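## Task

Set the spice jar down on the desk so it stands with its cap on top, then open the hand and pull the arm away. The jar must not topple or be left leaning, and it must stay there without any support from the robot.

## Robot and tools

ROBOT. A two-wheeled cart with two arms (left_arm, right_arm), a pan-tilt head carrying head_camera, and one camera on each wrist (left_wrist_camera, right_wrist_camera). The cart is 0.53 m wide and spans x = -0.35 to 0.07 m. Arm pan axes are vertical at x = -0.060 m, y = +0.155 (left) and -0.155 m (right). Each shoulder sits 0.03 m out from its pan axis and 0.89 m above the floor. Link lengths: upper arm 0.116, forearm 0.135, hand 0.162 m. A fixed-jaw tip reaches about 0.44 m from its pan axis at most and cannot go below roughly 0.55 m above the floor. Loose objects may occasionally get a short external shove.

FRAMES. Base frame: origin on the floor between the drive wheels, x forward, y to the left, z up. The state reports left_hand and right_hand in this frame; each is the fixed jaw's tip, so a held object sits beside it on the swinging-jaw side. Hand axes: z runs out along the fingers, y points from the swinging jaw toward the fixed jaw. These positions can be off by a few centimetres, differently per arm. base_odometry is relative to where the base started the scene, counts wheel rotation (slip looks like travel), heading positive to the left, range -3.142 to 3.142.

execute_actions. Arguments: actions, a list holding one action or nothing (empty list = just report state and images); cameras, a list of camera names or "all" (omitted or null = all, [] = none). An action may contain base, joints, or both; they start together and may finish at different times. base holds exactly one key: translate_m, a relative straight drive in metres, -1.4 to 1.4, forward positive; or rotate_rad, a relative turn in place in radians, -3.2 to 3.2, counter-clockwise (left) positive. No sideways driving. A base move counts from the base position in the latest reported state. joints is one object for both arms and head, keyed by joint name, each value an absolute target in radians: head_pan_rad -3.2..3.2 (0 ahead, + left); head_tilt_rad -0.76..1.45 (0 level, + down); for each arm prefix left_arm_ or right_arm_: shoulder_pan_rad -1.919..1.919, shoulder_lift_rad -1.745..1.745, elbow_flex_rad -1.69..1.58, wrist_flex_rad -1.658..1.658, wrist_roll_rad -2.743..2.841, gripper_rad 0..1.919. Joints you leave out may still be driving toward an earlier target. An unknown key or out-of-range number rejects the whole call with no motion. One action lasts 15 s at most. Top speeds: base 0.20 m/s and 0.8 rad/s turning, arm joints 1.3-2.0 rad/s, head 1.5, jaw 2.0.

JOINT MEANINGS. Pan: at 0 the left arm points left and the right arm right; positive rotates clockwise seen from above; straight ahead is +1.571 (left) and -1.571 (right). Bend: with lift, elbow and wrist flex all 0, the upper arm stands up tilted 0.24 rad outward and forearm plus fingers are horizontal; positive bends downward; the sum of the three is the finger angle below horizontal (1.571 = pointing down, which requires the forearm no more than 0.08 rad above horizontal). Roll: -1.522 closes the jaws across the arm's plane with the fixed jaw on the left looking outward; 1.619 puts it on the right; 0.049 closes them within the plane, fixed jaw below (level fingers) or toward the pan axis (fingers down). With level fingers above furniture keep the fixed jaw on the left, because the hand body then bulges about 0.08 m upward rather than downward. Jaw gap by gripper angle: 0 gives 0.003 m, 0.3 gives 0.026, 0.6 gives 0.049, 1 gives 0.076, 1.919 gives 0.106. Commanding below the contact angle squeezes, strongest at 0.2 rad below it; going lower adds nothing and may trip the jaw motor.

RESULT LINES. The pictures line lists the images in order. base_status and joint_status describe how the last accepted action ended: done (for the base, wheels turned the commanded amount even if slipping); off_target (stopped short, maybe still pushing; for an empty arm it means load, obstruction or a tripped motor; a jaw gripping something shows this); time_out (target dropped, holds in place); joint command not followed / not_followed (a self-collision check between an arm's links or between the arms refused that arm's targets, usually with a cause: line; the gripper part still runs, and refused targets may be retried on later actions until replaced by valid ones). on_its_own reports motion you did not command. contact_stop never appears. MOTOR HOT warns from 55 °C; an OVER-TEMPERATURE FAULT at 70 °C halts that arm, limp under load, for minutes, and joint_status then shows limit_stop_at_motor_heat (resend those targets). If any call reports a stop, the remaining movement calls in that same reply are skipped. To stop a blocked joint pushing, command its current reading.

SAG AND TRIPS. Loaded or far-reaching joints settle below target; add the observed sag, upward, to the next target. A motor held more than about 0.30 rad off target for about 2 s trips to 20 % torque, with no status saying so; the simulation keeps running while you compose a reply, so assume such a joint tripped. Reset: once its reading is steady, command 0.2 rad from it on the side away from the offending target (past a range end, use 0.04 rad beyond it; a jaw uses the end). One hand lifts about 0.4 kg extended, 0.7 kg within 0.28 m of its pan axis; both hands close in manage about 1 kg.

TRAVEL. Stowed: left shoulder_pan -1.75, shoulder_lift 0.05, elbow_flex 1.35, wrist_flex -1.55, wrist_roll -1.52; right identical except shoulder_pan 1.75. Stow in two actions (wrist flex and roll first, then the other three) to avoid snagging on the cart; when unstowing, do not move the wrists first. Turning in place needs 0.44 m free radius; next to a desk, turning or reversing can hook the cart's rear and tip it over.

OTHER TOOLS. wait: seconds 0-10, no new command, returns state and images. zoom_image: camera plus region [x0, y0, x1, y1] in pixels of that camera's latest full image (origin top-left, at most 504x504). read_manual: optional section "licences", returns licence text only. finished_scene: scene, the current scene's integer; ends it irreversibly and reports success and the next task. Images are 644x476; head_camera fovy 44.311°, wrist cameras wider; calibration matrices are given but can be off slightly.

AVOID. Arms or hands colliding or pressing on each other, hard pulls or pushes (pulling on something ahead tips the robot most easily), dropping or knocking objects, slamming, and ending with the object still held.

Each tool is called after "Emit:" as name([rows], argument=value, ...), one row to a line, values as JSON.

## Session

I'll start by looking at the current state and the camera images.

Emit:
execute_actions(actions=[])

Scene clock: 0.00 s.
base_odometry: x=+0.000 y=+0.000 heading=+0.000 (m, m, rad; odometry frame)
base_status: not commanded
joint_positions: head_pan_rad=-0.004 head_tilt_rad=-0.032 left_arm_shoulder_pan_rad=-1.730 left_arm_shoulder_lift_rad=+0.033 left_arm_elbow_flex_rad=+1.376 left_arm_wrist_flex_rad=-1.444 left_arm_wrist_roll_rad=-1.552 left_arm_gripper_rad=+1.920 right_arm_shoulder_pan_rad=+1.756 right_arm_shoulder_lift_rad=+0.088 right_arm_elbow_flex_rad=+1.368 right_arm_wrist_flex_rad=-1.510 right_arm_wrist_roll_rad=-1.548 right_arm_gripper_rad=+1.920
joint_status: not commanded
left_hand: x=-0.3051 y=+0.1078 z=+0.8790 quat_wxyz=(-0.068, -0.693, -0.045, +0.716) (m; base frame)
right_hand: x=-0.3063 y=-0.1167 z=+0.8790 quat_wxyz=(-0.058, +0.684, -0.073, -0.724) (m; base frame)
pictures: head_camera, left_wrist_camera, right_wrist_camera
Images, in order (width x height): head_camera 644x476, left_wrist_camera 644x476, right_wrist_camera 644x476.

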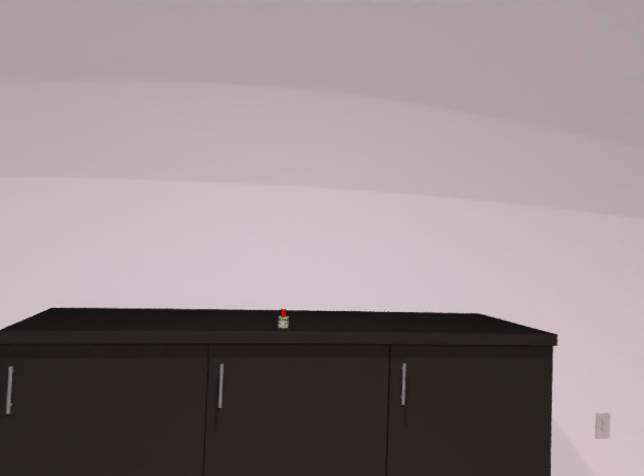

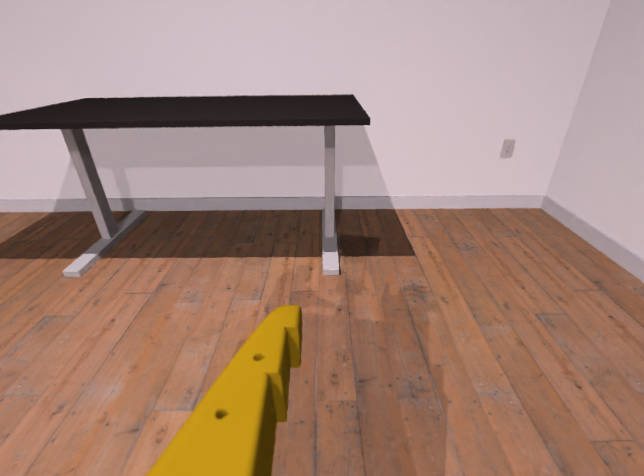

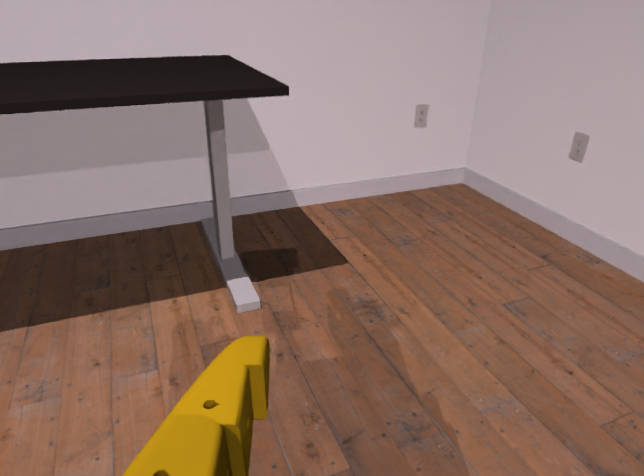

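Emit:
zoom_image(camera="head_camera", region=[240, 290, 330, 350])

Emit:
execute_actions([
  {"joints": {"head_tilt_rad": 0.4}},
], cameras=["head_camera"])

Region (240, 290, 330, 350) of head_camera's 644x476 image, scaled by 5.600.

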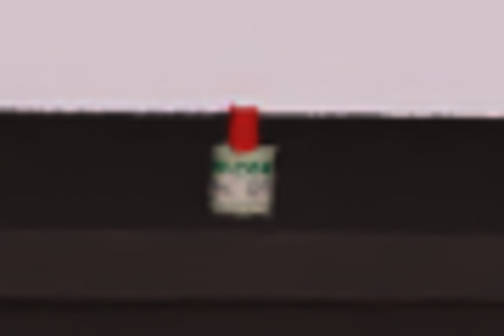

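Scene clock: 3.33 s.
base_odometry: x=+0.000 y=+0.000 heading=+0.000 (m, m, rad; odometry frame)
base_status: not commanded
joint_positions: head_pan_rad=-0.004 head_tilt_rad=+0.393 left_arm_shoulder_pan_rad=-1.730 left_arm_shoulder_lift_rad=+0.033 left_arm_elbow_flex_rad=+1.376 left_arm_wrist_flex_rad=-1.444 left_arm_wrist_roll_rad=-1.552 left_arm_gripper_rad=+1.920 right_arm_shoulder_pan_rad=+1.756 right_arm_shoulder_lift_rad=+0.088 right_arm_elbow_flex_rad=+1.368 right_arm_wrist_flex_rad=-1.510 right_arm_wrist_roll_rad=-1.548 right_arm_gripper_rad=+1.920
joint_status: all done
left_hand: x=-0.3051 y=+0.1078 z=+0.8790 quat_wxyz=(-0.068, -0.693, -0.045, +0.716) (m; base frame)
right_hand: x=-0.3063 y=-0.1167 z=+0.8790 quat_wxyz=(-0.058, +0.684, -0.073, -0.724) (m; base frame)
pictures: head_camera
camera_calibration (this result's frames):
head_camera: T_world_to_cam=[[-0.0185871, -0.999487, 0.0260965, -0.0332704], [-0.375804, -0.0172031, -0.92654, 1.09017], [0.926513, -0.0270289, -0.375291, 0.467304], [0, 0, 0, 1]] pos_world=[-0.0238913, -0.00186819, 1.18633]
Images, in order (width x height): head_camera 644x476.

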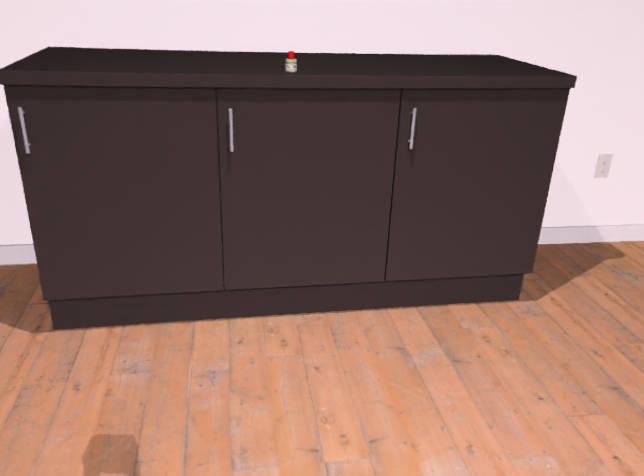

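Emit:
execute_actions([
  {"joints": {"head_pan_rad": 1.0, "head_tilt_rad": 0.3}},
], cameras=["head_camera"])

Emit:
execute_actions([
  {"joints": {"head_pan_rad": 2.0, "head_tilt_rad": 0.3}},
], cameras=["head_camera"])

Emit:
execute_actions([
  {"joints": {"head_pan_rad": 3.0, "head_tilt_rad": 0.4}},
], cameras=["head_camera"])

Scene clock: 20.10 s.
base_odometry: x=+0.000 y=+0.000 heading=+0.000 (m, m, rad; odometry frame)
base_status: not commanded
joint_positions: head_pan_rad=+0.990 head_tilt_rad=+0.313 left_arm_shoulder_pan_rad=-1.730 left_arm_shoulder_lift_rad=+0.033 left_arm_elbow_flex_rad=+1.376 left_arm_wrist_flex_rad=-1.444 left_arm_wrist_roll_rad=-1.552 left_arm_gripper_rad=+1.920 right_arm_shoulder_pan_rad=+1.756 right_arm_shoulder_lift_rad=+0.088 right_arm_elbow_flex_rad=+1.368 right_arm_wrist_flex_rad=-1.510 right_arm_wrist_roll_rad=-1.548 right_arm_gripper_rad=+1.920
joint_status: all done
left_hand: x=-0.3051 y=+0.1078 z=+0.8790 quat_wxyz=(-0.068, -0.693, -0.045, +0.716) (m; base frame)
right_hand: x=-0.3063 y=-0.1167 z=+0.8790 quat_wxyz=(-0.058, +0.684, -0.073, -0.724) (m; base frame)
pictures: head_camera
camera_calibration (this result's frames):
head_camera: T_world_to_cam=[[0.826535, -0.562337, 0.0248433, 0.00789282], [-0.149061, -0.261226, -0.953699, 1.13209], [0.54279, 0.784562, -0.299735, 0.362305], [0, 0, 0, 1]] pos_world=[-0.0344285, 0.0159193, 1.18807]
Images, in order (width x height): head_camera 644x476.

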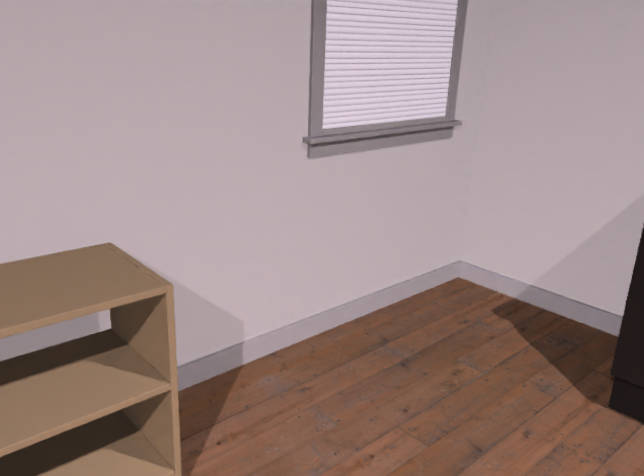

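Scene clock: 21.57 s.
base_odometry: x=+0.000 y=+0.000 heading=+0.000 (m, m, rad; odometry frame)
base_status: not commanded
joint_positions: head_pan_rad=+1.990 head_tilt_rad=+0.313 left_arm_shoulder_pan_rad=-1.730 left_arm_shoulder_lift_rad=+0.033 left_arm_elbow_flex_rad=+1.376 left_arm_wrist_flex_rad=-1.444 left_arm_wrist_roll_rad=-1.552 left_arm_gripper_rad=+1.920 right_arm_shoulder_pan_rad=+1.756 right_arm_shoulder_lift_rad=+0.088 right_arm_elbow_flex_rad=+1.368 right_arm_wrist_flex_rad=-1.510 right_arm_wrist_roll_rad=-1.548 right_arm_gripper_rad=+1.920
joint_status: all done
left_hand: x=-0.3051 y=+0.1078 z=+0.8790 quat_wxyz=(-0.068, -0.693, -0.045, +0.716) (m; base frame)
right_hand: x=-0.3063 y=-0.1167 z=+0.8790 quat_wxyz=(-0.058, +0.684, -0.073, -0.724) (m; base frame)
pictures: head_camera
camera_calibration (this result's frames):
head_camera: T_world_to_cam=[[0.919769, 0.391673, 0.0248433, 0.0122748], [0.139276, -0.266572, -0.953699, 1.14564], [-0.366916, 0.880643, -0.299735, 0.319548], [0, 0, 0, 1]] pos_world=[-0.0536033, 0.0191798, 1.18807]
Images, in order (width x height): head_camera 644x476.

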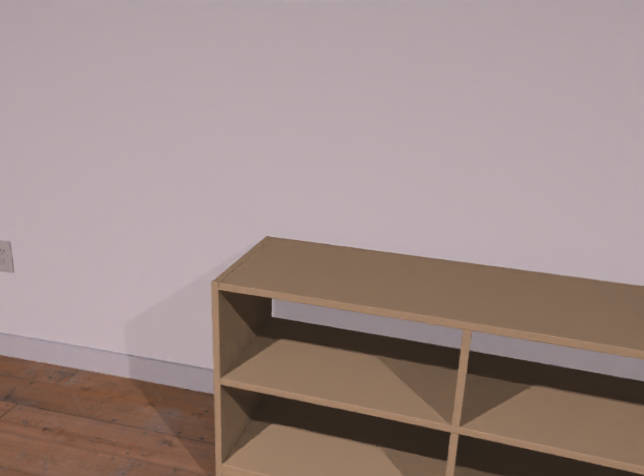

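Scene clock: 23.03 s.
base_odometry: x=+0.000 y=+0.000 heading=+0.000 (m, m, rad; odometry frame)
base_status: not commanded
joint_positions: head_pan_rad=+2.990 head_tilt_rad=+0.393 left_arm_shoulder_pan_rad=-1.730 left_arm_shoulder_lift_rad=+0.033 left_arm_elbow_flex_rad=+1.376 left_arm_wrist_flex_rad=-1.444 left_arm_wrist_roll_rad=-1.552 left_arm_gripper_rad=+1.920 right_arm_shoulder_pan_rad=+1.756 right_arm_shoulder_lift_rad=+0.088 right_arm_elbow_flex_rad=+1.368 right_arm_wrist_flex_rad=-1.510 right_arm_wrist_roll_rad=-1.548 right_arm_gripper_rad=+1.920
joint_status: all done
left_hand: x=-0.3051 y=+0.1078 z=+0.8790 quat_wxyz=(-0.068, -0.693, -0.045, +0.716) (m; base frame)
right_hand: x=-0.3063 y=-0.1167 z=+0.8790 quat_wxyz=(-0.058, +0.684, -0.073, -0.724) (m; base frame)
pictures: head_camera
camera_calibration (this result's frames):
head_camera: T_world_to_cam=[[0.16535, 0.98589, 0.0260969, -0.0246259], [0.374277, -0.0382468, -0.926528, 1.12541], [-0.912456, 0.162969, -0.37532, 0.380906], [0, 0, 0, 1]] pos_world=[-0.0695839, 0.00524598, 1.18633]
Images, in order (width x height): head_camera 644x476.

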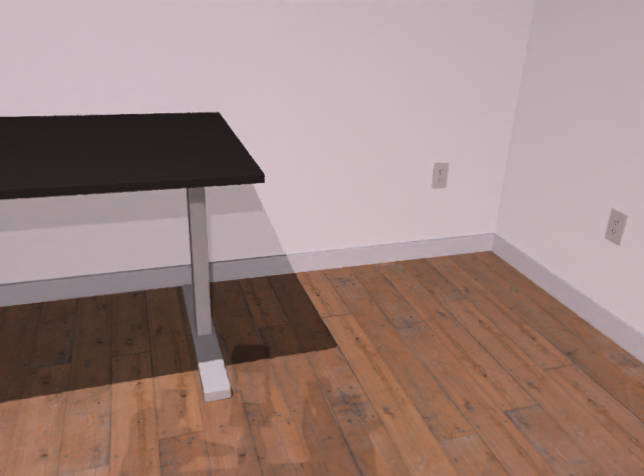

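Emit:
execute_actions([
  {"base": {"rotate_rad": 0.10}, "joints": {"head_pan_rad": 1.8, "head_tilt_rad": 0.3}},
], cameras=[])

Emit:
execute_actions([
  {"base": {"translate_m": 0.7}, "joints": {"head_pan_rad": -1.5, "head_tilt_rad": 0.3, "right_arm_shoulder_pan_rad": -1.571, "right_arm_shoulder_lift_rad": -0.2, "right_arm_elbow_flex_rad": 0.6}},
], cameras=["head_camera"])

Scene clock: 46.00 s.
base_odometry: x=+0.000 y=+0.000 heading=+0.099 (m, m, rad; odometry frame)
base_status: done
joint_positions: head_pan_rad=+1.810 head_tilt_rad=+0.313 left_arm_shoulder_pan_rad=-1.730 left_arm_shoulder_lift_rad=+0.033 left_arm_elbow_flex_rad=+1.376 left_arm_wrist_flex_rad=-1.444 left_arm_wrist_roll_rad=-1.552 left_arm_gripper_rad=+1.920 right_arm_shoulder_pan_rad=+1.756 right_arm_shoulder_lift_rad=+0.088 right_arm_elbow_flex_rad=+1.368 right_arm_wrist_flex_rad=-1.510 right_arm_wrist_roll_rad=-1.548 right_arm_gripper_rad=+1.920
joint_status: all done
left_hand: x=-0.3051 y=+0.1078 z=+0.8790 quat_wxyz=(-0.068, -0.693, -0.045, +0.716) (m; base frame)
right_hand: x=-0.3063 y=-0.1167 z=+0.8790 quat_wxyz=(-0.058, +0.684, -0.073, -0.724) (m; base frame)
pictures: none
No camera images: the call's "cameras" was empty. Leave "cameras" out to get every camera's image.

Scene clock: 50.27 s.
base_odometry: x=+0.696 y=+0.071 heading=+0.100 (m, m, rad; odometry frame)
base_status: done
joint_positions: head_pan_rad=-1.490 head_tilt_rad=+0.313 left_arm_shoulder_pan_rad=-1.730 left_arm_shoulder_lift_rad=+0.033 left_arm_elbow_flex_rad=+1.376 left_arm_wrist_flex_rad=-1.444 left_arm_wrist_roll_rad=-1.552 left_arm_gripper_rad=+1.920 right_arm_shoulder_pan_rad=-1.564 right_arm_shoulder_lift_rad=-0.165 right_arm_elbow_flex_rad=+0.638 right_arm_wrist_flex_rad=-1.510 right_arm_wrist_roll_rad=-1.548 right_arm_gripper_rad=+1.920
joint_status: all done
left_hand: x=-0.3051 y=+0.1078 z=+0.8790 quat_wxyz=(-0.068, -0.693, -0.045, +0.716) (m; base frame)
right_hand: x=+0.1836 y=-0.1490 z=+1.0912 quat_wxyz=(+0.965, +0.004, +0.263, +0.009) (m; base frame)
pictures: head_camera
camera_calibration (this result's frames):
head_camera: T_world_to_cam=[[-0.997639, -0.0640271, 0.024843, -0.077843], [-0.0428534, 0.297677, -0.953704, 1.13709], [0.0536678, -0.952517, -0.299718, 0.339296], [0, 0, 0, 1]] pos_world=[-0.0471404, -0.0202835, 1.18807]
Images, in order (width x height): head_camera 644x476.

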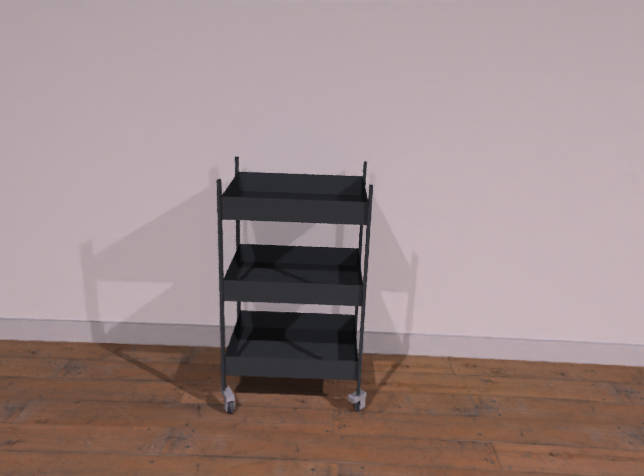

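Emit:
execute_actions([
  {"base": {"translate_m": 0.75}, "joints": {"head_pan_rad": -0.2, "head_tilt_rad": 0.4, "right_arm_shoulder_pan_rad": -1.571, "right_arm_shoulder_lift_rad": -0.23, "right_arm_elbow_flex_rad": -0.24, "right_arm_wrist_flex_rad": 0.87, "right_arm_wrist_roll_rad": -1.522, "right_arm_gripper_rad": 1.0}},
], cameras=["head_camera", "right_wrist_camera"])

Scene clock: 62.50 s.
base_odometry: x=+1.443 y=+0.146 heading=+0.101 (m, m, rad; odometry frame)
base_status: done
joint_positions: head_pan_rad=-0.210 head_tilt_rad=+0.394 left_arm_shoulder_pan_rad=-1.730 left_arm_shoulder_lift_rad=+0.033 left_arm_elbow_flex_rad=+1.376 left_arm_wrist_flex_rad=-1.444 left_arm_wrist_roll_rad=-1.552 left_arm_gripper_rad=+1.920 right_arm_shoulder_pan_rad=-1.564 right_arm_shoulder_lift_rad=-0.198 right_arm_elbow_flex_rad=-0.200 right_arm_wrist_flex_rad=+0.867 right_arm_wrist_roll_rad=-1.528 right_arm_gripper_rad=+1.006
joint_status: all done
left_hand: x=-0.3051 y=+0.1078 z=+0.8790 quat_wxyz=(-0.068, -0.693, -0.045, +0.716) (m; base frame)
right_hand: x=+0.2412 y=-0.1495 z=+0.9940 quat_wxyz=(+0.523, +0.006, +0.852, +0.000) (m; base frame)
pictures: head_camera, right_wrist_camera
camera_calibration (this result's frames):
head_camera: T_world_to_cam=[[-0.222568, -0.974568, 0.0261003, -0.0428619], [-0.37162, 0.0600578, -0.92644, 1.09025], [0.901311, -0.215895, -0.375536, 0.466402], [0, 0, 0, 1]] pos_world=[-0.0247525, -0.00655606, 1.18632]
right_wrist_camera: T_world_to_cam=[[-0.0384823, -0.999121, 0.0166246, -0.165704], [-0.861806, 0.0247635, -0.506633, 0.734147], [0.505776, -0.0338235, -0.862002, 0.7964], [0, 0, 0, 1]] pos_world=[0.223516, -0.156801, 1.0612]
Images, in order (width x height): head_camera 644x476, right_wrist_camera 644x476.

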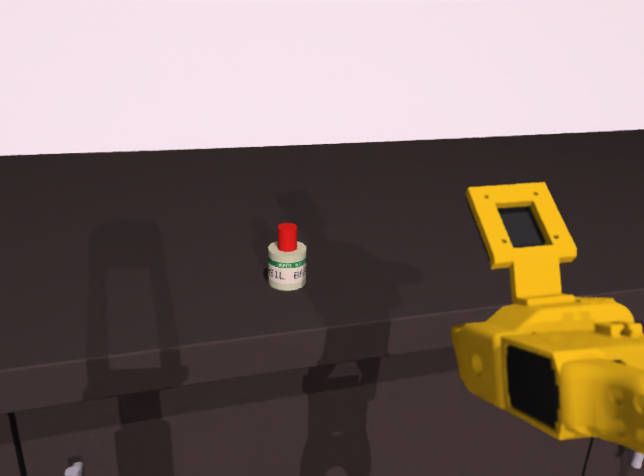

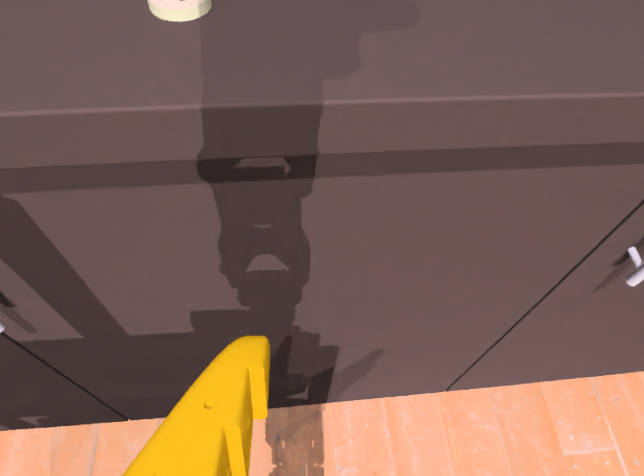

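Emit:
execute_actions([
  {"base": {"rotate_rad": 0.16}, "joints": {"head_pan_rad": -0.33, "head_tilt_rad": 0.55}},
], cameras=["head_camera", "right_wrist_camera"])

Emit:
execute_actions([
  {"base": {"translate_m": 0.1}},
], cameras=["head_camera", "right_wrist_camera"])

Scene clock: 100.10 s.
base_odometry: x=+1.443 y=+0.146 heading=+0.261 (m, m, rad; odometry frame)
base_status: done
joint_positions: head_pan_rad=-0.320 head_tilt_rad=+0.544 left_arm_shoulder_pan_rad=-1.730 left_arm_shoulder_lift_rad=+0.033 left_arm_elbow_flex_rad=+1.376 left_arm_wrist_flex_rad=-1.444 left_arm_wrist_roll_rad=-1.552 left_arm_gripper_rad=+1.920 right_arm_shoulder_pan_rad=-1.565 right_arm_shoulder_lift_rad=-0.198 right_arm_elbow_flex_rad=-0.200 right_arm_wrist_flex_rad=+0.867 right_arm_wrist_roll_rad=-1.528 right_arm_gripper_rad=+1.006
joint_status: all done
left_hand: x=-0.3051 y=+0.1078 z=+0.8790 quat_wxyz=(-0.068, -0.693, -0.045, +0.716) (m; base frame)
right_hand: x=+0.2412 y=-0.1490 z=+0.9940 quat_wxyz=(+0.523, +0.005, +0.852, +0.000) (m; base frame)
pictures: head_camera, right_wrist_camera
camera_calibration (this result's frames):
head_camera: T_world_to_cam=[[-0.324404, -0.945504, 0.0279868, -0.0498195], [-0.490424, 0.142818, -0.859702, 1.00785], [0.808855, -0.292616, -0.510029, 0.616858], [0, 0, 0, 1]] pos_world=[-0.0208341, -0.010542, 1.18246]
right_wrist_camera: T_world_to_cam=[[-0.0369496, -0.999179, 0.0166246, -0.165621], [-0.861843, 0.0234414, -0.506633, 0.73394], [0.505827, -0.0330476, -0.862002, 0.796524], [0, 0, 0, 1]] pos_world=[0.223519, -0.156366, 1.0612]
Images, in order (width x height): head_camera 644x476, right_wrist_camera 644x476.

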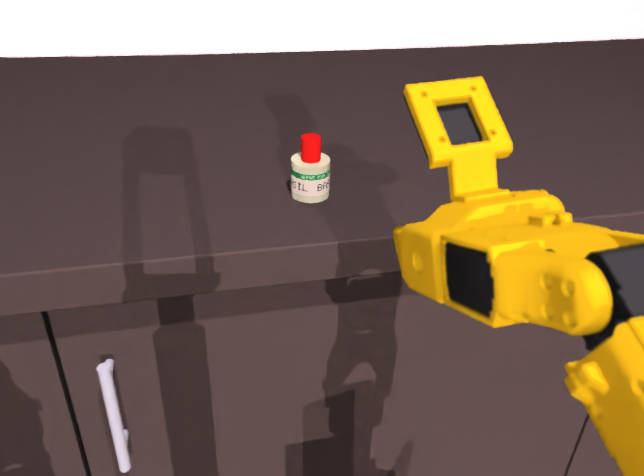

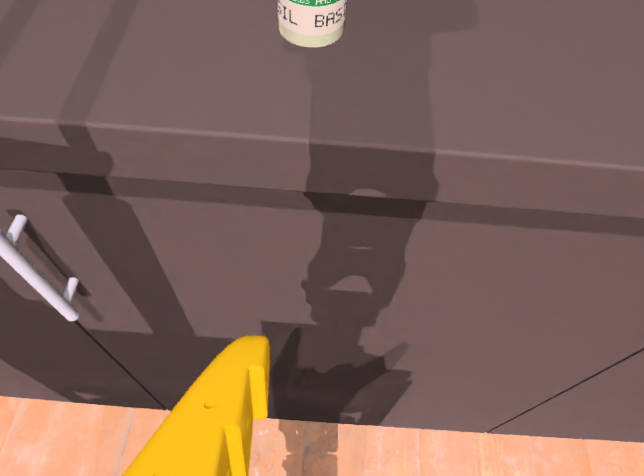

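Scene clock: 101.53 s.
base_odometry: x=+1.540 y=+0.172 heading=+0.263 (m, m, rad; odometry frame)
base_status: done
joint_positions: head_pan_rad=-0.320 head_tilt_rad=+0.544 left_arm_shoulder_pan_rad=-1.730 left_arm_shoulder_lift_rad=+0.033 left_arm_elbow_flex_rad=+1.376 left_arm_wrist_flex_rad=-1.444 left_arm_wrist_roll_rad=-1.552 left_arm_gripper_rad=+1.920 right_arm_shoulder_pan_rad=-1.565 right_arm_shoulder_lift_rad=-0.198 right_arm_elbow_flex_rad=-0.200 right_arm_wrist_flex_rad=+0.867 right_arm_wrist_roll_rad=-1.528 right_arm_gripper_rad=+1.006
joint_status: not commanded
left_hand: x=-0.3051 y=+0.1078 z=+0.8790 quat_wxyz=(-0.068, -0.693, -0.045, +0.716) (m; base frame)
right_hand: x=+0.2412 y=-0.1490 z=+0.9940 quat_wxyz=(+0.523, +0.005, +0.852, +0.000) (m; base frame)
pictures: head_camera, right_wrist_camera
camera_calibration (this result's frames):
head_camera: T_world_to_cam=[[-0.32449, -0.945475, 0.027989, -0.0498261], [-0.490586, 0.142924, -0.859592, 1.00772], [0.808722, -0.29266, -0.510214, 0.617065], [0, 0, 0, 1]] pos_world=[-0.0208287, -0.0105466, 1.18246]
right_wrist_camera: T_world_to_cam=[[-0.0369496, -0.999179, 0.0166246, -0.165621], [-0.861843, 0.0234414, -0.506633, 0.73394], [0.505827, -0.0330476, -0.862002, 0.796524], [0, 0, 0, 1]] pos_world=[0.223519, -0.156366, 1.0612]
Images, in order (width x height): head_camera 644x476, right_wrist_camera 644x476.

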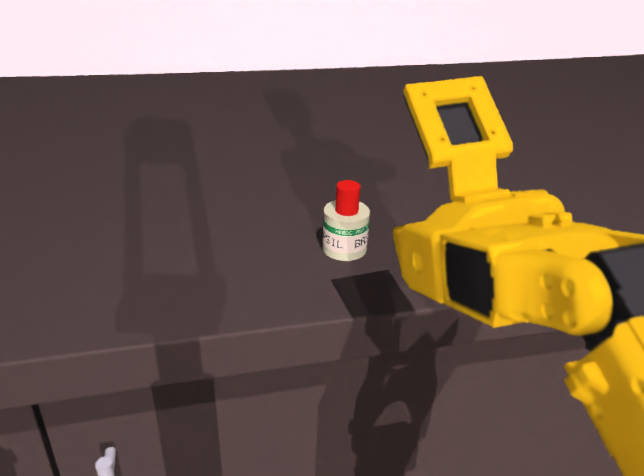

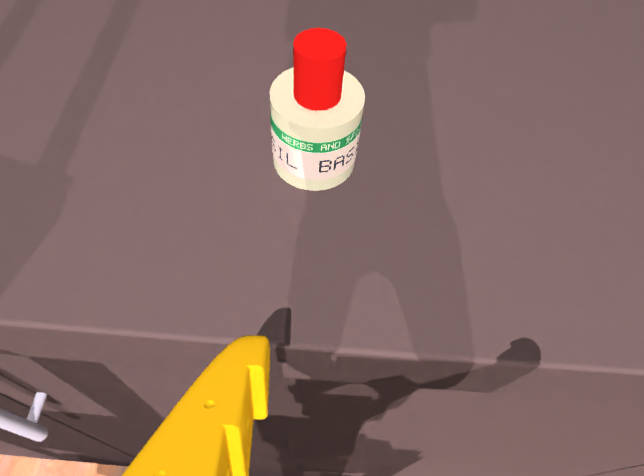

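Emit:
execute_actions([
  {"joints": {"right_arm_shoulder_pan_rad": -1.617, "right_arm_shoulder_lift_rad": -0.06, "right_arm_elbow_flex_rad": 0.13, "right_arm_wrist_flex_rad": 0.37, "head_tilt_rad": 0.7, "head_pan_rad": -0.4}},
], cameras=["head_camera", "right_wrist_camera"])

Scene clock: 127.90 s.
base_odometry: x=+1.540 y=+0.172 heading=+0.263 (m, m, rad; odometry frame)
base_status: not commanded
joint_positions: head_pan_rad=-0.390 head_tilt_rad=+0.694 left_arm_shoulder_pan_rad=-1.730 left_arm_shoulder_lift_rad=+0.033 left_arm_elbow_flex_rad=+1.376 left_arm_wrist_flex_rad=-1.444 left_arm_wrist_roll_rad=-1.552 left_arm_gripper_rad=+1.920 right_arm_shoulder_pan_rad=-1.610 right_arm_shoulder_lift_rad=-0.044 right_arm_elbow_flex_rad=+0.133 right_arm_wrist_flex_rad=+0.387 right_arm_wrist_roll_rad=-1.528 right_arm_gripper_rad=+1.006
joint_status: all done
left_hand: x=-0.3051 y=+0.1078 z=+0.8790 quat_wxyz=(-0.068, -0.693, -0.045, +0.716) (m; base frame)
right_hand: x=+0.2703 y=-0.1345 z=+0.9272 quat_wxyz=(+0.520, -0.014, +0.854, +0.012) (m; base frame)
pictures: head_camera, right_wrist_camera
camera_calibration (this result's frames):
head_camera: T_world_to_cam=[[-0.385737, -0.922145, 0.0292432, -0.0541483], [-0.59309, 0.223563, -0.773475, 0.903782], [0.706718, -0.315702, -0.633152, 0.753772], [0, 0, 0, 1]] pos_world=[-0.0175675, -0.014018, 1.17789]
right_wrist_camera: T_world_to_cam=[[0.00762374, -0.99983, 0.016816, -0.161221], [-0.865123, -0.0150285, -0.501334, 0.715571], [0.501501, -0.0107259, -0.86509, 0.731713], [0, 0, 0, 1]] pos_world=[0.253332, -0.142591, 0.994449]
Images, in order (width x height): head_camera 644x476, right_wrist_camera 644x476.

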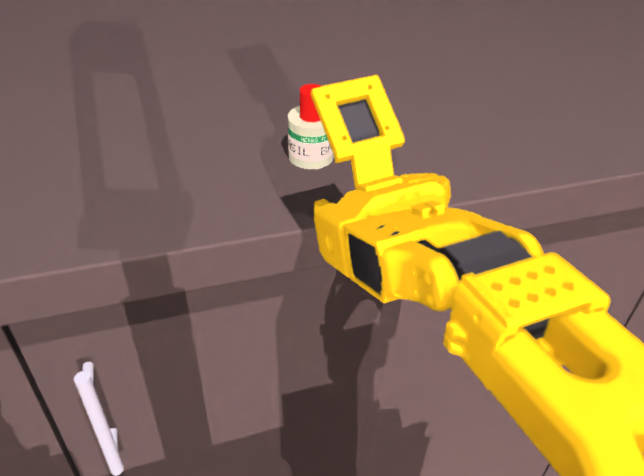

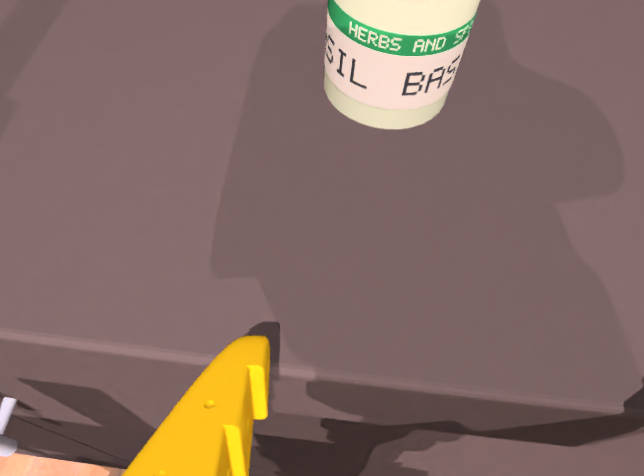

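Emit:
execute_actions([
  {"base": {"translate_m": 0.06}},
], cameras=["head_camera", "right_wrist_camera"])

Scene clock: 136.83 s.
base_odometry: x=+1.598 y=+0.188 heading=+0.266 (m, m, rad; odometry frame)
base_status: done
joint_positions: head_pan_rad=-0.390 head_tilt_rad=+0.695 left_arm_shoulder_pan_rad=-1.730 left_arm_shoulder_lift_rad=+0.033 left_arm_elbow_flex_rad=+1.376 left_arm_wrist_flex_rad=-1.444 left_arm_wrist_roll_rad=-1.552 left_arm_gripper_rad=+1.920 right_arm_shoulder_pan_rad=-1.610 right_arm_shoulder_lift_rad=-0.044 right_arm_elbow_flex_rad=+0.133 right_arm_wrist_flex_rad=+0.387 right_arm_wrist_roll_rad=-1.528 right_arm_gripper_rad=+1.006
joint_status: not commanded
left_hand: x=-0.3051 y=+0.1078 z=+0.8790 quat_wxyz=(-0.068, -0.693, -0.045, +0.716) (m; base frame)
right_hand: x=+0.2703 y=-0.1345 z=+0.9272 quat_wxyz=(+0.520, -0.014, +0.854, +0.012) (m; base frame)
pictures: head_camera, right_wrist_camera
camera_calibration (this result's frames):
head_camera: T_world_to_cam=[[-0.385851, -0.922098, 0.0292445, -0.0541551], [-0.593207, 0.2237, -0.773346, 0.903628], [0.706558, -0.315744, -0.633309, 0.753945], [0, 0, 0, 1]] pos_world=[-0.0175642, -0.0140239, 1.17788]
right_wrist_camera: T_world_to_cam=[[0.00762374, -0.99983, 0.016816, -0.161221], [-0.865123, -0.0150285, -0.501334, 0.715571], [0.501501, -0.0107259, -0.86509, 0.731713], [0, 0, 0, 1]] pos_world=[0.253332, -0.142591, 0.994449]
Images, in order (width x height): head_camera 644x476, right_wrist_camera 644x476.

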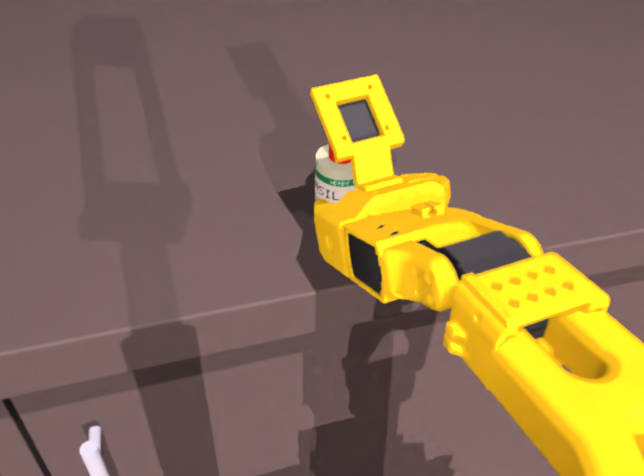

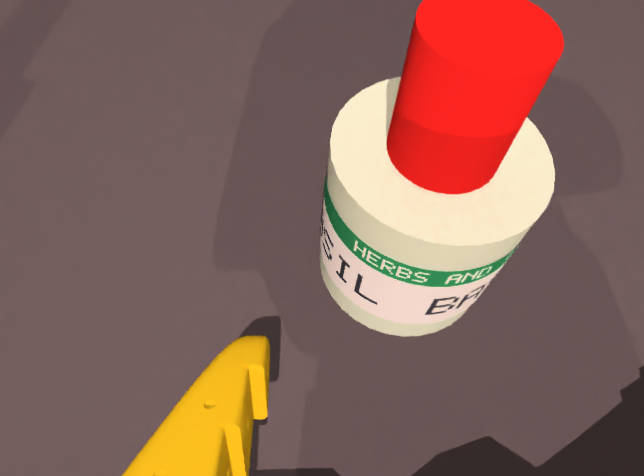

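Emit:
execute_actions([
  {"base": {"translate_m": 0.038}, "joints": {"right_arm_elbow_flex_rad": 0.204, "right_arm_wrist_flex_rad": 0.296}},
], cameras=["head_camera", "right_wrist_camera"])

Scene clock: 151.90 s.
base_odometry: x=+1.635 y=+0.198 heading=+0.268 (m, m, rad; odometry frame)
base_status: done
joint_positions: head_pan_rad=-0.390 head_tilt_rad=+0.695 left_arm_shoulder_pan_rad=-1.730 left_arm_shoulder_lift_rad=+0.033 left_arm_elbow_flex_rad=+1.376 left_arm_wrist_flex_rad=-1.444 left_arm_wrist_roll_rad=-1.552 left_arm_gripper_rad=+1.920 right_arm_shoulder_pan_rad=-1.610 right_arm_shoulder_lift_rad=-0.044 right_arm_elbow_flex_rad=+0.208 right_arm_wrist_flex_rad=+0.313 right_arm_wrist_roll_rad=-1.528 right_arm_gripper_rad=+1.006
joint_status: all done
left_hand: x=-0.3051 y=+0.1078 z=+0.8790 quat_wxyz=(-0.068, -0.693, -0.045, +0.716) (m; base frame)
right_hand: x=+0.2693 y=-0.1345 z=+0.9169 quat_wxyz=(+0.520, -0.014, +0.854, +0.012) (m; base frame)
pictures: head_camera, right_wrist_camera
camera_calibration (this result's frames):
head_camera: T_world_to_cam=[[-0.385862, -0.922093, 0.0292447, -0.0541559], [-0.593233, 0.22372, -0.77332, 0.903597], [0.70653, -0.315744, -0.633341, 0.753981], [0, 0, 0, 1]] pos_world=[-0.0175634, -0.0140247, 1.17788]
right_wrist_camera: T_world_to_cam=[[0.00764956, -0.999829, 0.0168637, -0.161129], [-0.865891, -0.0150582, -0.500007, 0.708512], [0.500175, -0.0107773, -0.865857, 0.724338], [0, 0, 0, 1]] pos_world=[0.252431, -0.142626, 0.984151]
Images, in order (width x height): head_camera 644x476, right_wrist_camera 644x476.

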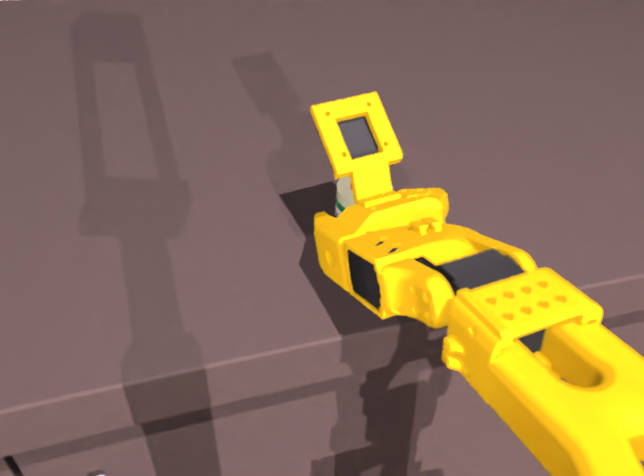

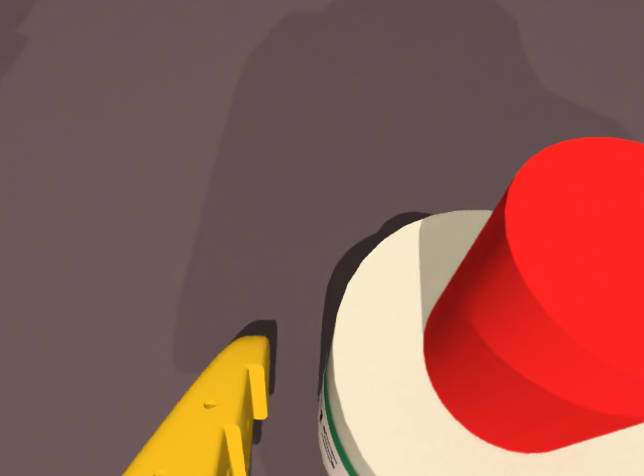

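Emit:
execute_actions([
  {"base": {"translate_m": 0.006}, "joints": {"right_arm_shoulder_pan_rad": -1.58, "right_arm_gripper_rad": 0.68}},
], cameras=["right_wrist_camera"])

Scene clock: 160.33 s.
base_odometry: x=+1.641 y=+0.200 heading=+0.269 (m, m, rad; odometry frame)
base_status: done
joint_positions: head_pan_rad=-0.390 head_tilt_rad=+0.695 left_arm_shoulder_pan_rad=-1.730 left_arm_shoulder_lift_rad=+0.033 left_arm_elbow_flex_rad=+1.376 left_arm_wrist_flex_rad=-1.444 left_arm_wrist_roll_rad=-1.552 left_arm_gripper_rad=+1.920 right_arm_shoulder_pan_rad=-1.588 right_arm_shoulder_lift_rad=-0.044 right_arm_elbow_flex_rad=+0.208 right_arm_wrist_flex_rad=+0.313 right_arm_wrist_roll_rad=-1.528 right_arm_gripper_rad=+0.687
joint_status: all done
left_hand: x=-0.3051 y=+0.1078 z=+0.8790 quat_wxyz=(-0.068, -0.693, -0.045, +0.716) (m; base frame)
right_hand: x=+0.2696 y=-0.1416 z=+0.9169 quat_wxyz=(+0.520, -0.005, +0.854, +0.006) (m; base frame)
pictures: right_wrist_camera
camera_calibration (this result's frames):
right_wrist_camera: T_world_to_cam=[[-0.0138226, -0.999762, 0.0168637, -0.162407], [-0.866014, 0.00353943, -0.500007, 0.711387], [0.499828, -0.0215156, -0.865857, 0.722653], [0, 0, 0, 1]] pos_world=[0.252624, -0.149338, 0.984151]
Images, in order (width x height): right_wrist_camera 644x476.

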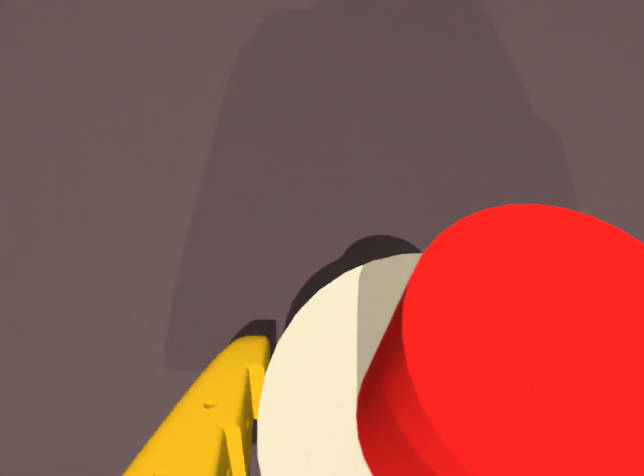

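Emit:
execute_actions([
  {"joints": {"right_arm_gripper_rad": 0.32}},
], cameras=["right_wrist_camera"])

Scene clock: 163.07 s.
base_odometry: x=+1.641 y=+0.200 heading=+0.269 (m, m, rad; odometry frame)
base_status: not commanded
joint_positions: head_pan_rad=-0.390 head_tilt_rad=+0.695 left_arm_shoulder_pan_rad=-1.730 left_arm_shoulder_lift_rad=+0.033 left_arm_elbow_flex_rad=+1.376 left_arm_wrist_flex_rad=-1.444 left_arm_wrist_roll_rad=-1.552 left_arm_gripper_rad=+1.920 right_arm_shoulder_pan_rad=-1.587 right_arm_shoulder_lift_rad=-0.044 right_arm_elbow_flex_rad=+0.208 right_arm_wrist_flex_rad=+0.312 right_arm_wrist_roll_rad=-1.528 right_arm_gripper_rad=+0.425
joint_status: right_arm_gripper_rad off_target (ended at +0.425, target +0.320)
left_hand: x=-0.3051 y=+0.1078 z=+0.8790 quat_wxyz=(-0.068, -0.693, -0.045, +0.716) (m; base frame)
right_hand: x=+0.2698 y=-0.1421 z=+0.9171 quat_wxyz=(+0.520, -0.004, +0.854, +0.006) (m; base frame)
pictures: right_wrist_camera
camera_calibration (this result's frames):
right_wrist_camera: T_world_to_cam=[[-0.015382, -0.99974, 0.016816, -0.162445], [-0.86524, 0.00487999, -0.501334, 0.712813], [0.501122, -0.0222614, -0.86509, 0.721606], [0, 0, 0, 1]] pos_world=[0.252643, -0.149817, 0.984343]
Images, in order (width x height): right_wrist_camera 644x476.

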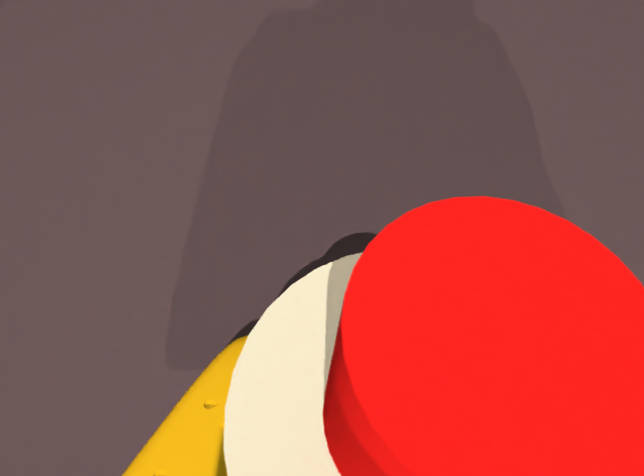

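Emit:
execute_actions([
  {"joints": {"right_arm_gripper_rad": 0.27, "right_arm_elbow_flex_rad": -0.08, "right_arm_wrist_flex_rad": 0.57}},
], cameras=["head_camera", "right_wrist_camera"])

Scene clock: 167.77 s.
base_odometry: x=+1.641 y=+0.200 heading=+0.269 (m, m, rad; odometry frame)
base_status: not commanded
joint_positions: head_pan_rad=-0.390 head_tilt_rad=+0.695 left_arm_shoulder_pan_rad=-1.730 left_arm_shoulder_lift_rad=+0.033 left_arm_elbow_flex_rad=+1.376 left_arm_wrist_flex_rad=-1.444 left_arm_wrist_roll_rad=-1.552 left_arm_gripper_rad=+1.920 right_arm_shoulder_pan_rad=-1.587 right_arm_shoulder_lift_rad=-0.041 right_arm_elbow_flex_rad=-0.029 right_arm_wrist_flex_rad=+0.570 right_arm_wrist_roll_rad=-1.528 right_arm_gripper_rad=+0.418
joint_status: right_arm_gripper_rad off_target (ended at +0.418, target +0.270); the others done
left_hand: x=-0.3051 y=+0.1078 z=+0.8790 quat_wxyz=(-0.068, -0.693, -0.045, +0.716) (m; base frame)
right_hand: x=+0.2687 y=-0.1421 z=+0.9453 quat_wxyz=(+0.511, -0.004, +0.860, +0.006) (m; base frame)
pictures: head_camera, right_wrist_camera
camera_calibration (this result's frames):
head_camera: T_world_to_cam=[[-0.385863, -0.922092, 0.0292447, -0.054156], [-0.593233, 0.223721, -0.77332, 0.903596], [0.706529, -0.315745, -0.633342, 0.753981], [0, 0, 0, 1]] pos_world=[-0.0175634, -0.0140248, 1.17788]
right_wrist_camera: T_world_to_cam=[[-0.0149869, -0.999734, 0.0175281, -0.163734], [-0.876544, 0.00470173, -0.481298, 0.710087], [0.481088, -0.0225773, -0.876382, 0.762644], [0, 0, 0, 1]] pos_world=[0.25307, -0.149811, 1.013]
Images, in order (width x height): head_camera 644x476, right_wrist_camera 644x476.

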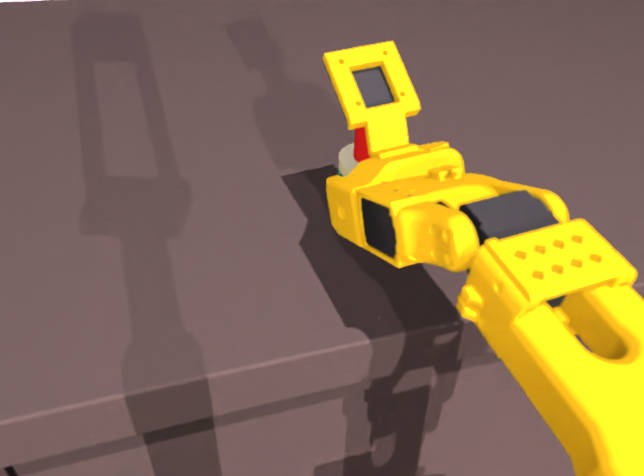

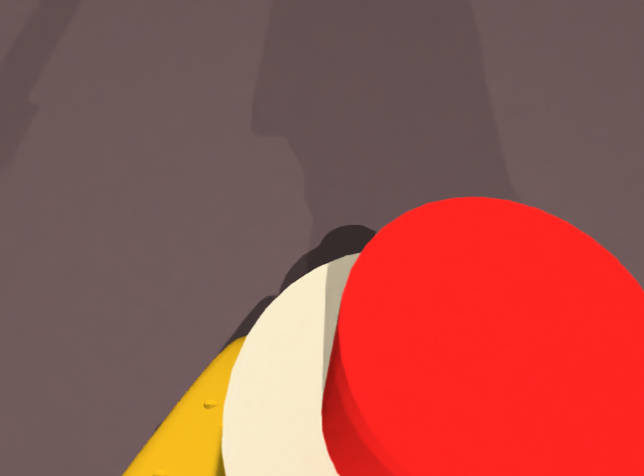

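Emit:
execute_actions([
  {"base": {"translate_m": -1.4}, "joints": {"head_pan_rad": 0.0, "head_tilt_rad": 0.4}},
], cameras=["right_wrist_camera"])

Emit:
execute_actions([
  {"base": {"rotate_rad": 3.03}, "joints": {"right_arm_shoulder_pan_rad": -1.571, "right_arm_shoulder_lift_rad": 0.30, "right_arm_elbow_flex_rad": 0.45, "right_arm_wrist_flex_rad": -0.33}},
], cameras=["head_camera", "right_wrist_camera"])

Scene clock: 188.67 s.
base_odometry: x=+0.292 y=-0.174 heading=+0.271 (m, m, rad; odometry frame)
base_status: done
joint_positions: head_pan_rad=-0.010 head_tilt_rad=+0.413 left_arm_shoulder_pan_rad=-1.730 left_arm_shoulder_lift_rad=+0.033 left_arm_elbow_flex_rad=+1.376 left_arm_wrist_flex_rad=-1.444 left_arm_wrist_roll_rad=-1.552 left_arm_gripper_rad=+1.920 right_arm_shoulder_pan_rad=-1.587 right_arm_shoulder_lift_rad=-0.041 right_arm_elbow_flex_rad=-0.031 right_arm_wrist_flex_rad=+0.570 right_arm_wrist_roll_rad=-1.528 right_arm_gripper_rad=+0.418
joint_status: all done
left_hand: x=-0.3051 y=+0.1078 z=+0.8790 quat_wxyz=(-0.068, -0.693, -0.045, +0.716) (m; base frame)
right_hand: x=+0.2687 y=-0.1421 z=+0.9458 quat_wxyz=(+0.511, -0.004, +0.859, +0.006) (m; base frame)
pictures: right_wrist_camera
camera_calibration (this result's frames):
right_wrist_camera: T_world_to_cam=[[-0.0150138, -0.999734, 0.0174809, -0.163687], [-0.875805, 0.00471339, -0.482642, 0.711448], [0.482432, -0.0225561, -0.875643, 0.761911], [0, 0, 0, 1]] pos_world=[0.253062, -0.149811, 1.0134]
Images, in order (width x height): right_wrist_camera 644x476.

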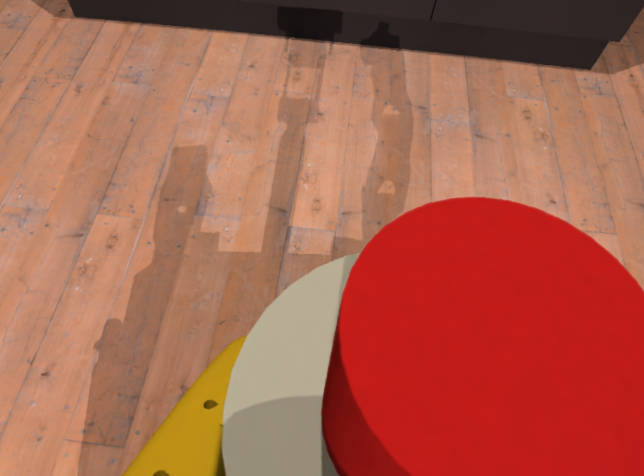

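Scene clock: 193.13 s.
base_odometry: x=+0.291 y=-0.175 heading=-2.983 (m, m, rad; odometry frame)
base_status: done
joint_positions: head_pan_rad=-0.010 head_tilt_rad=+0.413 left_arm_shoulder_pan_rad=-1.730 left_arm_shoulder_lift_rad=+0.033 left_arm_elbow_flex_rad=+1.376 left_arm_wrist_flex_rad=-1.444 left_arm_wrist_roll_rad=-1.552 left_arm_gripper_rad=+1.920 right_arm_shoulder_pan_rad=-1.576 right_arm_shoulder_lift_rad=+0.324 right_arm_elbow_flex_rad=+0.454 right_arm_wrist_flex_rad=-0.311 right_arm_wrist_roll_rad=-1.528 right_arm_gripper_rad=+0.418
joint_status: all done
left_hand: x=-0.3051 y=+0.1078 z=+0.8790 quat_wxyz=(-0.068, -0.693, -0.045, +0.716) (m; base frame)
right_hand: x=+0.2758 y=-0.1456 z=+0.8285 quat_wxyz=(+0.524, +0.001, +0.851, +0.003) (m; base frame)
pictures: head_camera, right_wrist_camera
camera_calibration (this result's frames):
head_camera: T_world_to_cam=[[-0.0239833, -0.999364, 0.02638, -0.0338503], [-0.394179, -0.0147967, -0.918915, 1.08053], [0.918721, -0.0324371, -0.393573, 0.487981], [0, 0, 0, 1]] pos_world=[-0.0232074, -0.00201185, 1.18587]
right_wrist_camera: T_world_to_cam=[[-0.0262695, -0.999518, 0.0165286, -0.161101], [-0.860487, 0.0141938, -0.509275, 0.680219], [0.508795, -0.0276011, -0.860445, 0.635116], [0, 0, 0, 1]] pos_world=[0.257944, -0.153148, 0.895563]
Images, in order (width x height): head_camera 644x476, right_wrist_camera 644x476.

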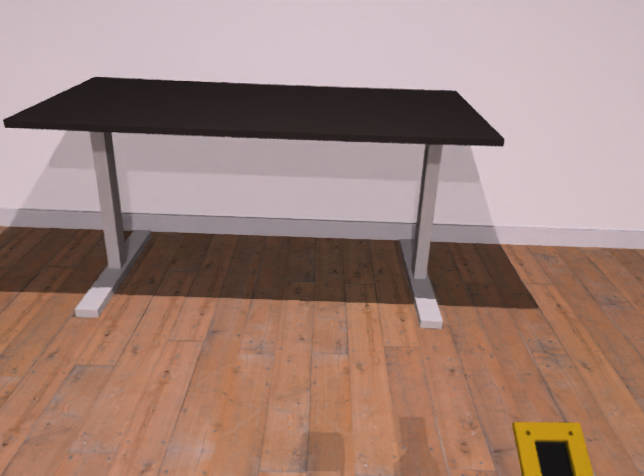

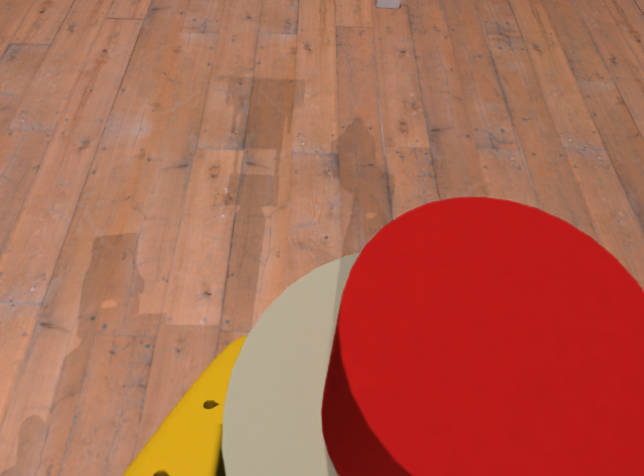

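Emit:
execute_actions([
  {"base": {"translate_m": 1.35}, "joints": {"head_pan_rad": -0.1, "head_tilt_rad": 0.75}},
], cameras=["head_camera", "right_wrist_camera"])

Scene clock: 210.07 s.
base_odometry: x=-1.042 y=-0.389 heading=-2.983 (m, m, rad; odometry frame)
base_status: done
joint_positions: head_pan_rad=-0.090 head_tilt_rad=+0.745 left_arm_shoulder_pan_rad=-1.730 left_arm_shoulder_lift_rad=+0.033 left_arm_elbow_flex_rad=+1.376 left_arm_wrist_flex_rad=-1.444 left_arm_wrist_roll_rad=-1.552 left_arm_gripper_rad=+1.920 right_arm_shoulder_pan_rad=-1.576 right_arm_shoulder_lift_rad=+0.324 right_arm_elbow_flex_rad=+0.454 right_arm_wrist_flex_rad=-0.311 right_arm_wrist_roll_rad=-1.528 right_arm_gripper_rad=+0.418
joint_status: all done
left_hand: x=-0.3051 y=+0.1078 z=+0.8790 quat_wxyz=(-0.068, -0.693, -0.045, +0.716) (m; base frame)
right_hand: x=+0.2758 y=-0.1456 z=+0.8285 quat_wxyz=(+0.524, +0.001, +0.851, +0.003) (m; base frame)
pictures: head_camera, right_wrist_camera
camera_calibration (this result's frames):
head_camera: T_world_to_cam=[[-0.0945279, -0.995085, 0.0295169, -0.0407764], [-0.670599, 0.0417339, -0.740645, 0.862352], [0.735773, -0.0898056, -0.671248, 0.798985], [0, 0, 0, 1]] pos_world=[-0.0134341, -0.00481193, 1.17622]
right_wrist_camera: T_world_to_cam=[[-0.0262695, -0.999518, 0.0165286, -0.161101], [-0.860487, 0.0141938, -0.509275, 0.680219], [0.508795, -0.0276011, -0.860445, 0.635116], [0, 0, 0, 1]] pos_world=[0.257944, -0.153148, 0.895563]
Images, in order (width x height): head_camera 644x476, right_wrist_camera 644x476.

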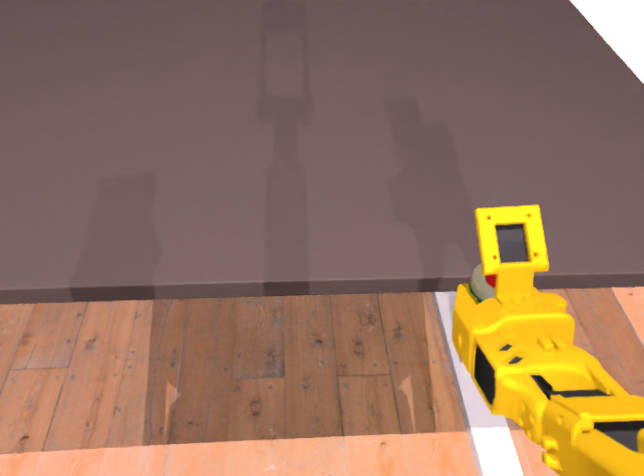

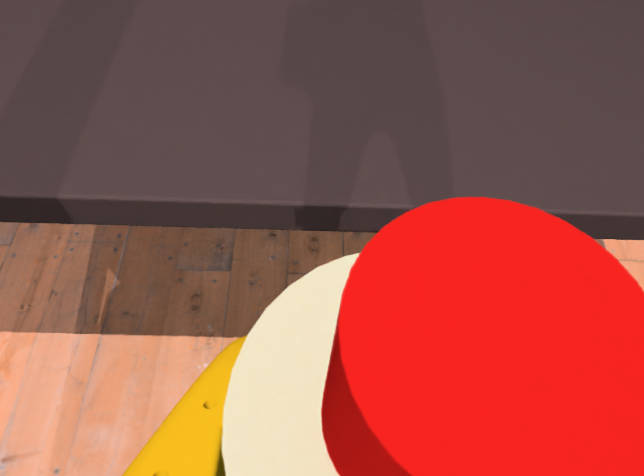

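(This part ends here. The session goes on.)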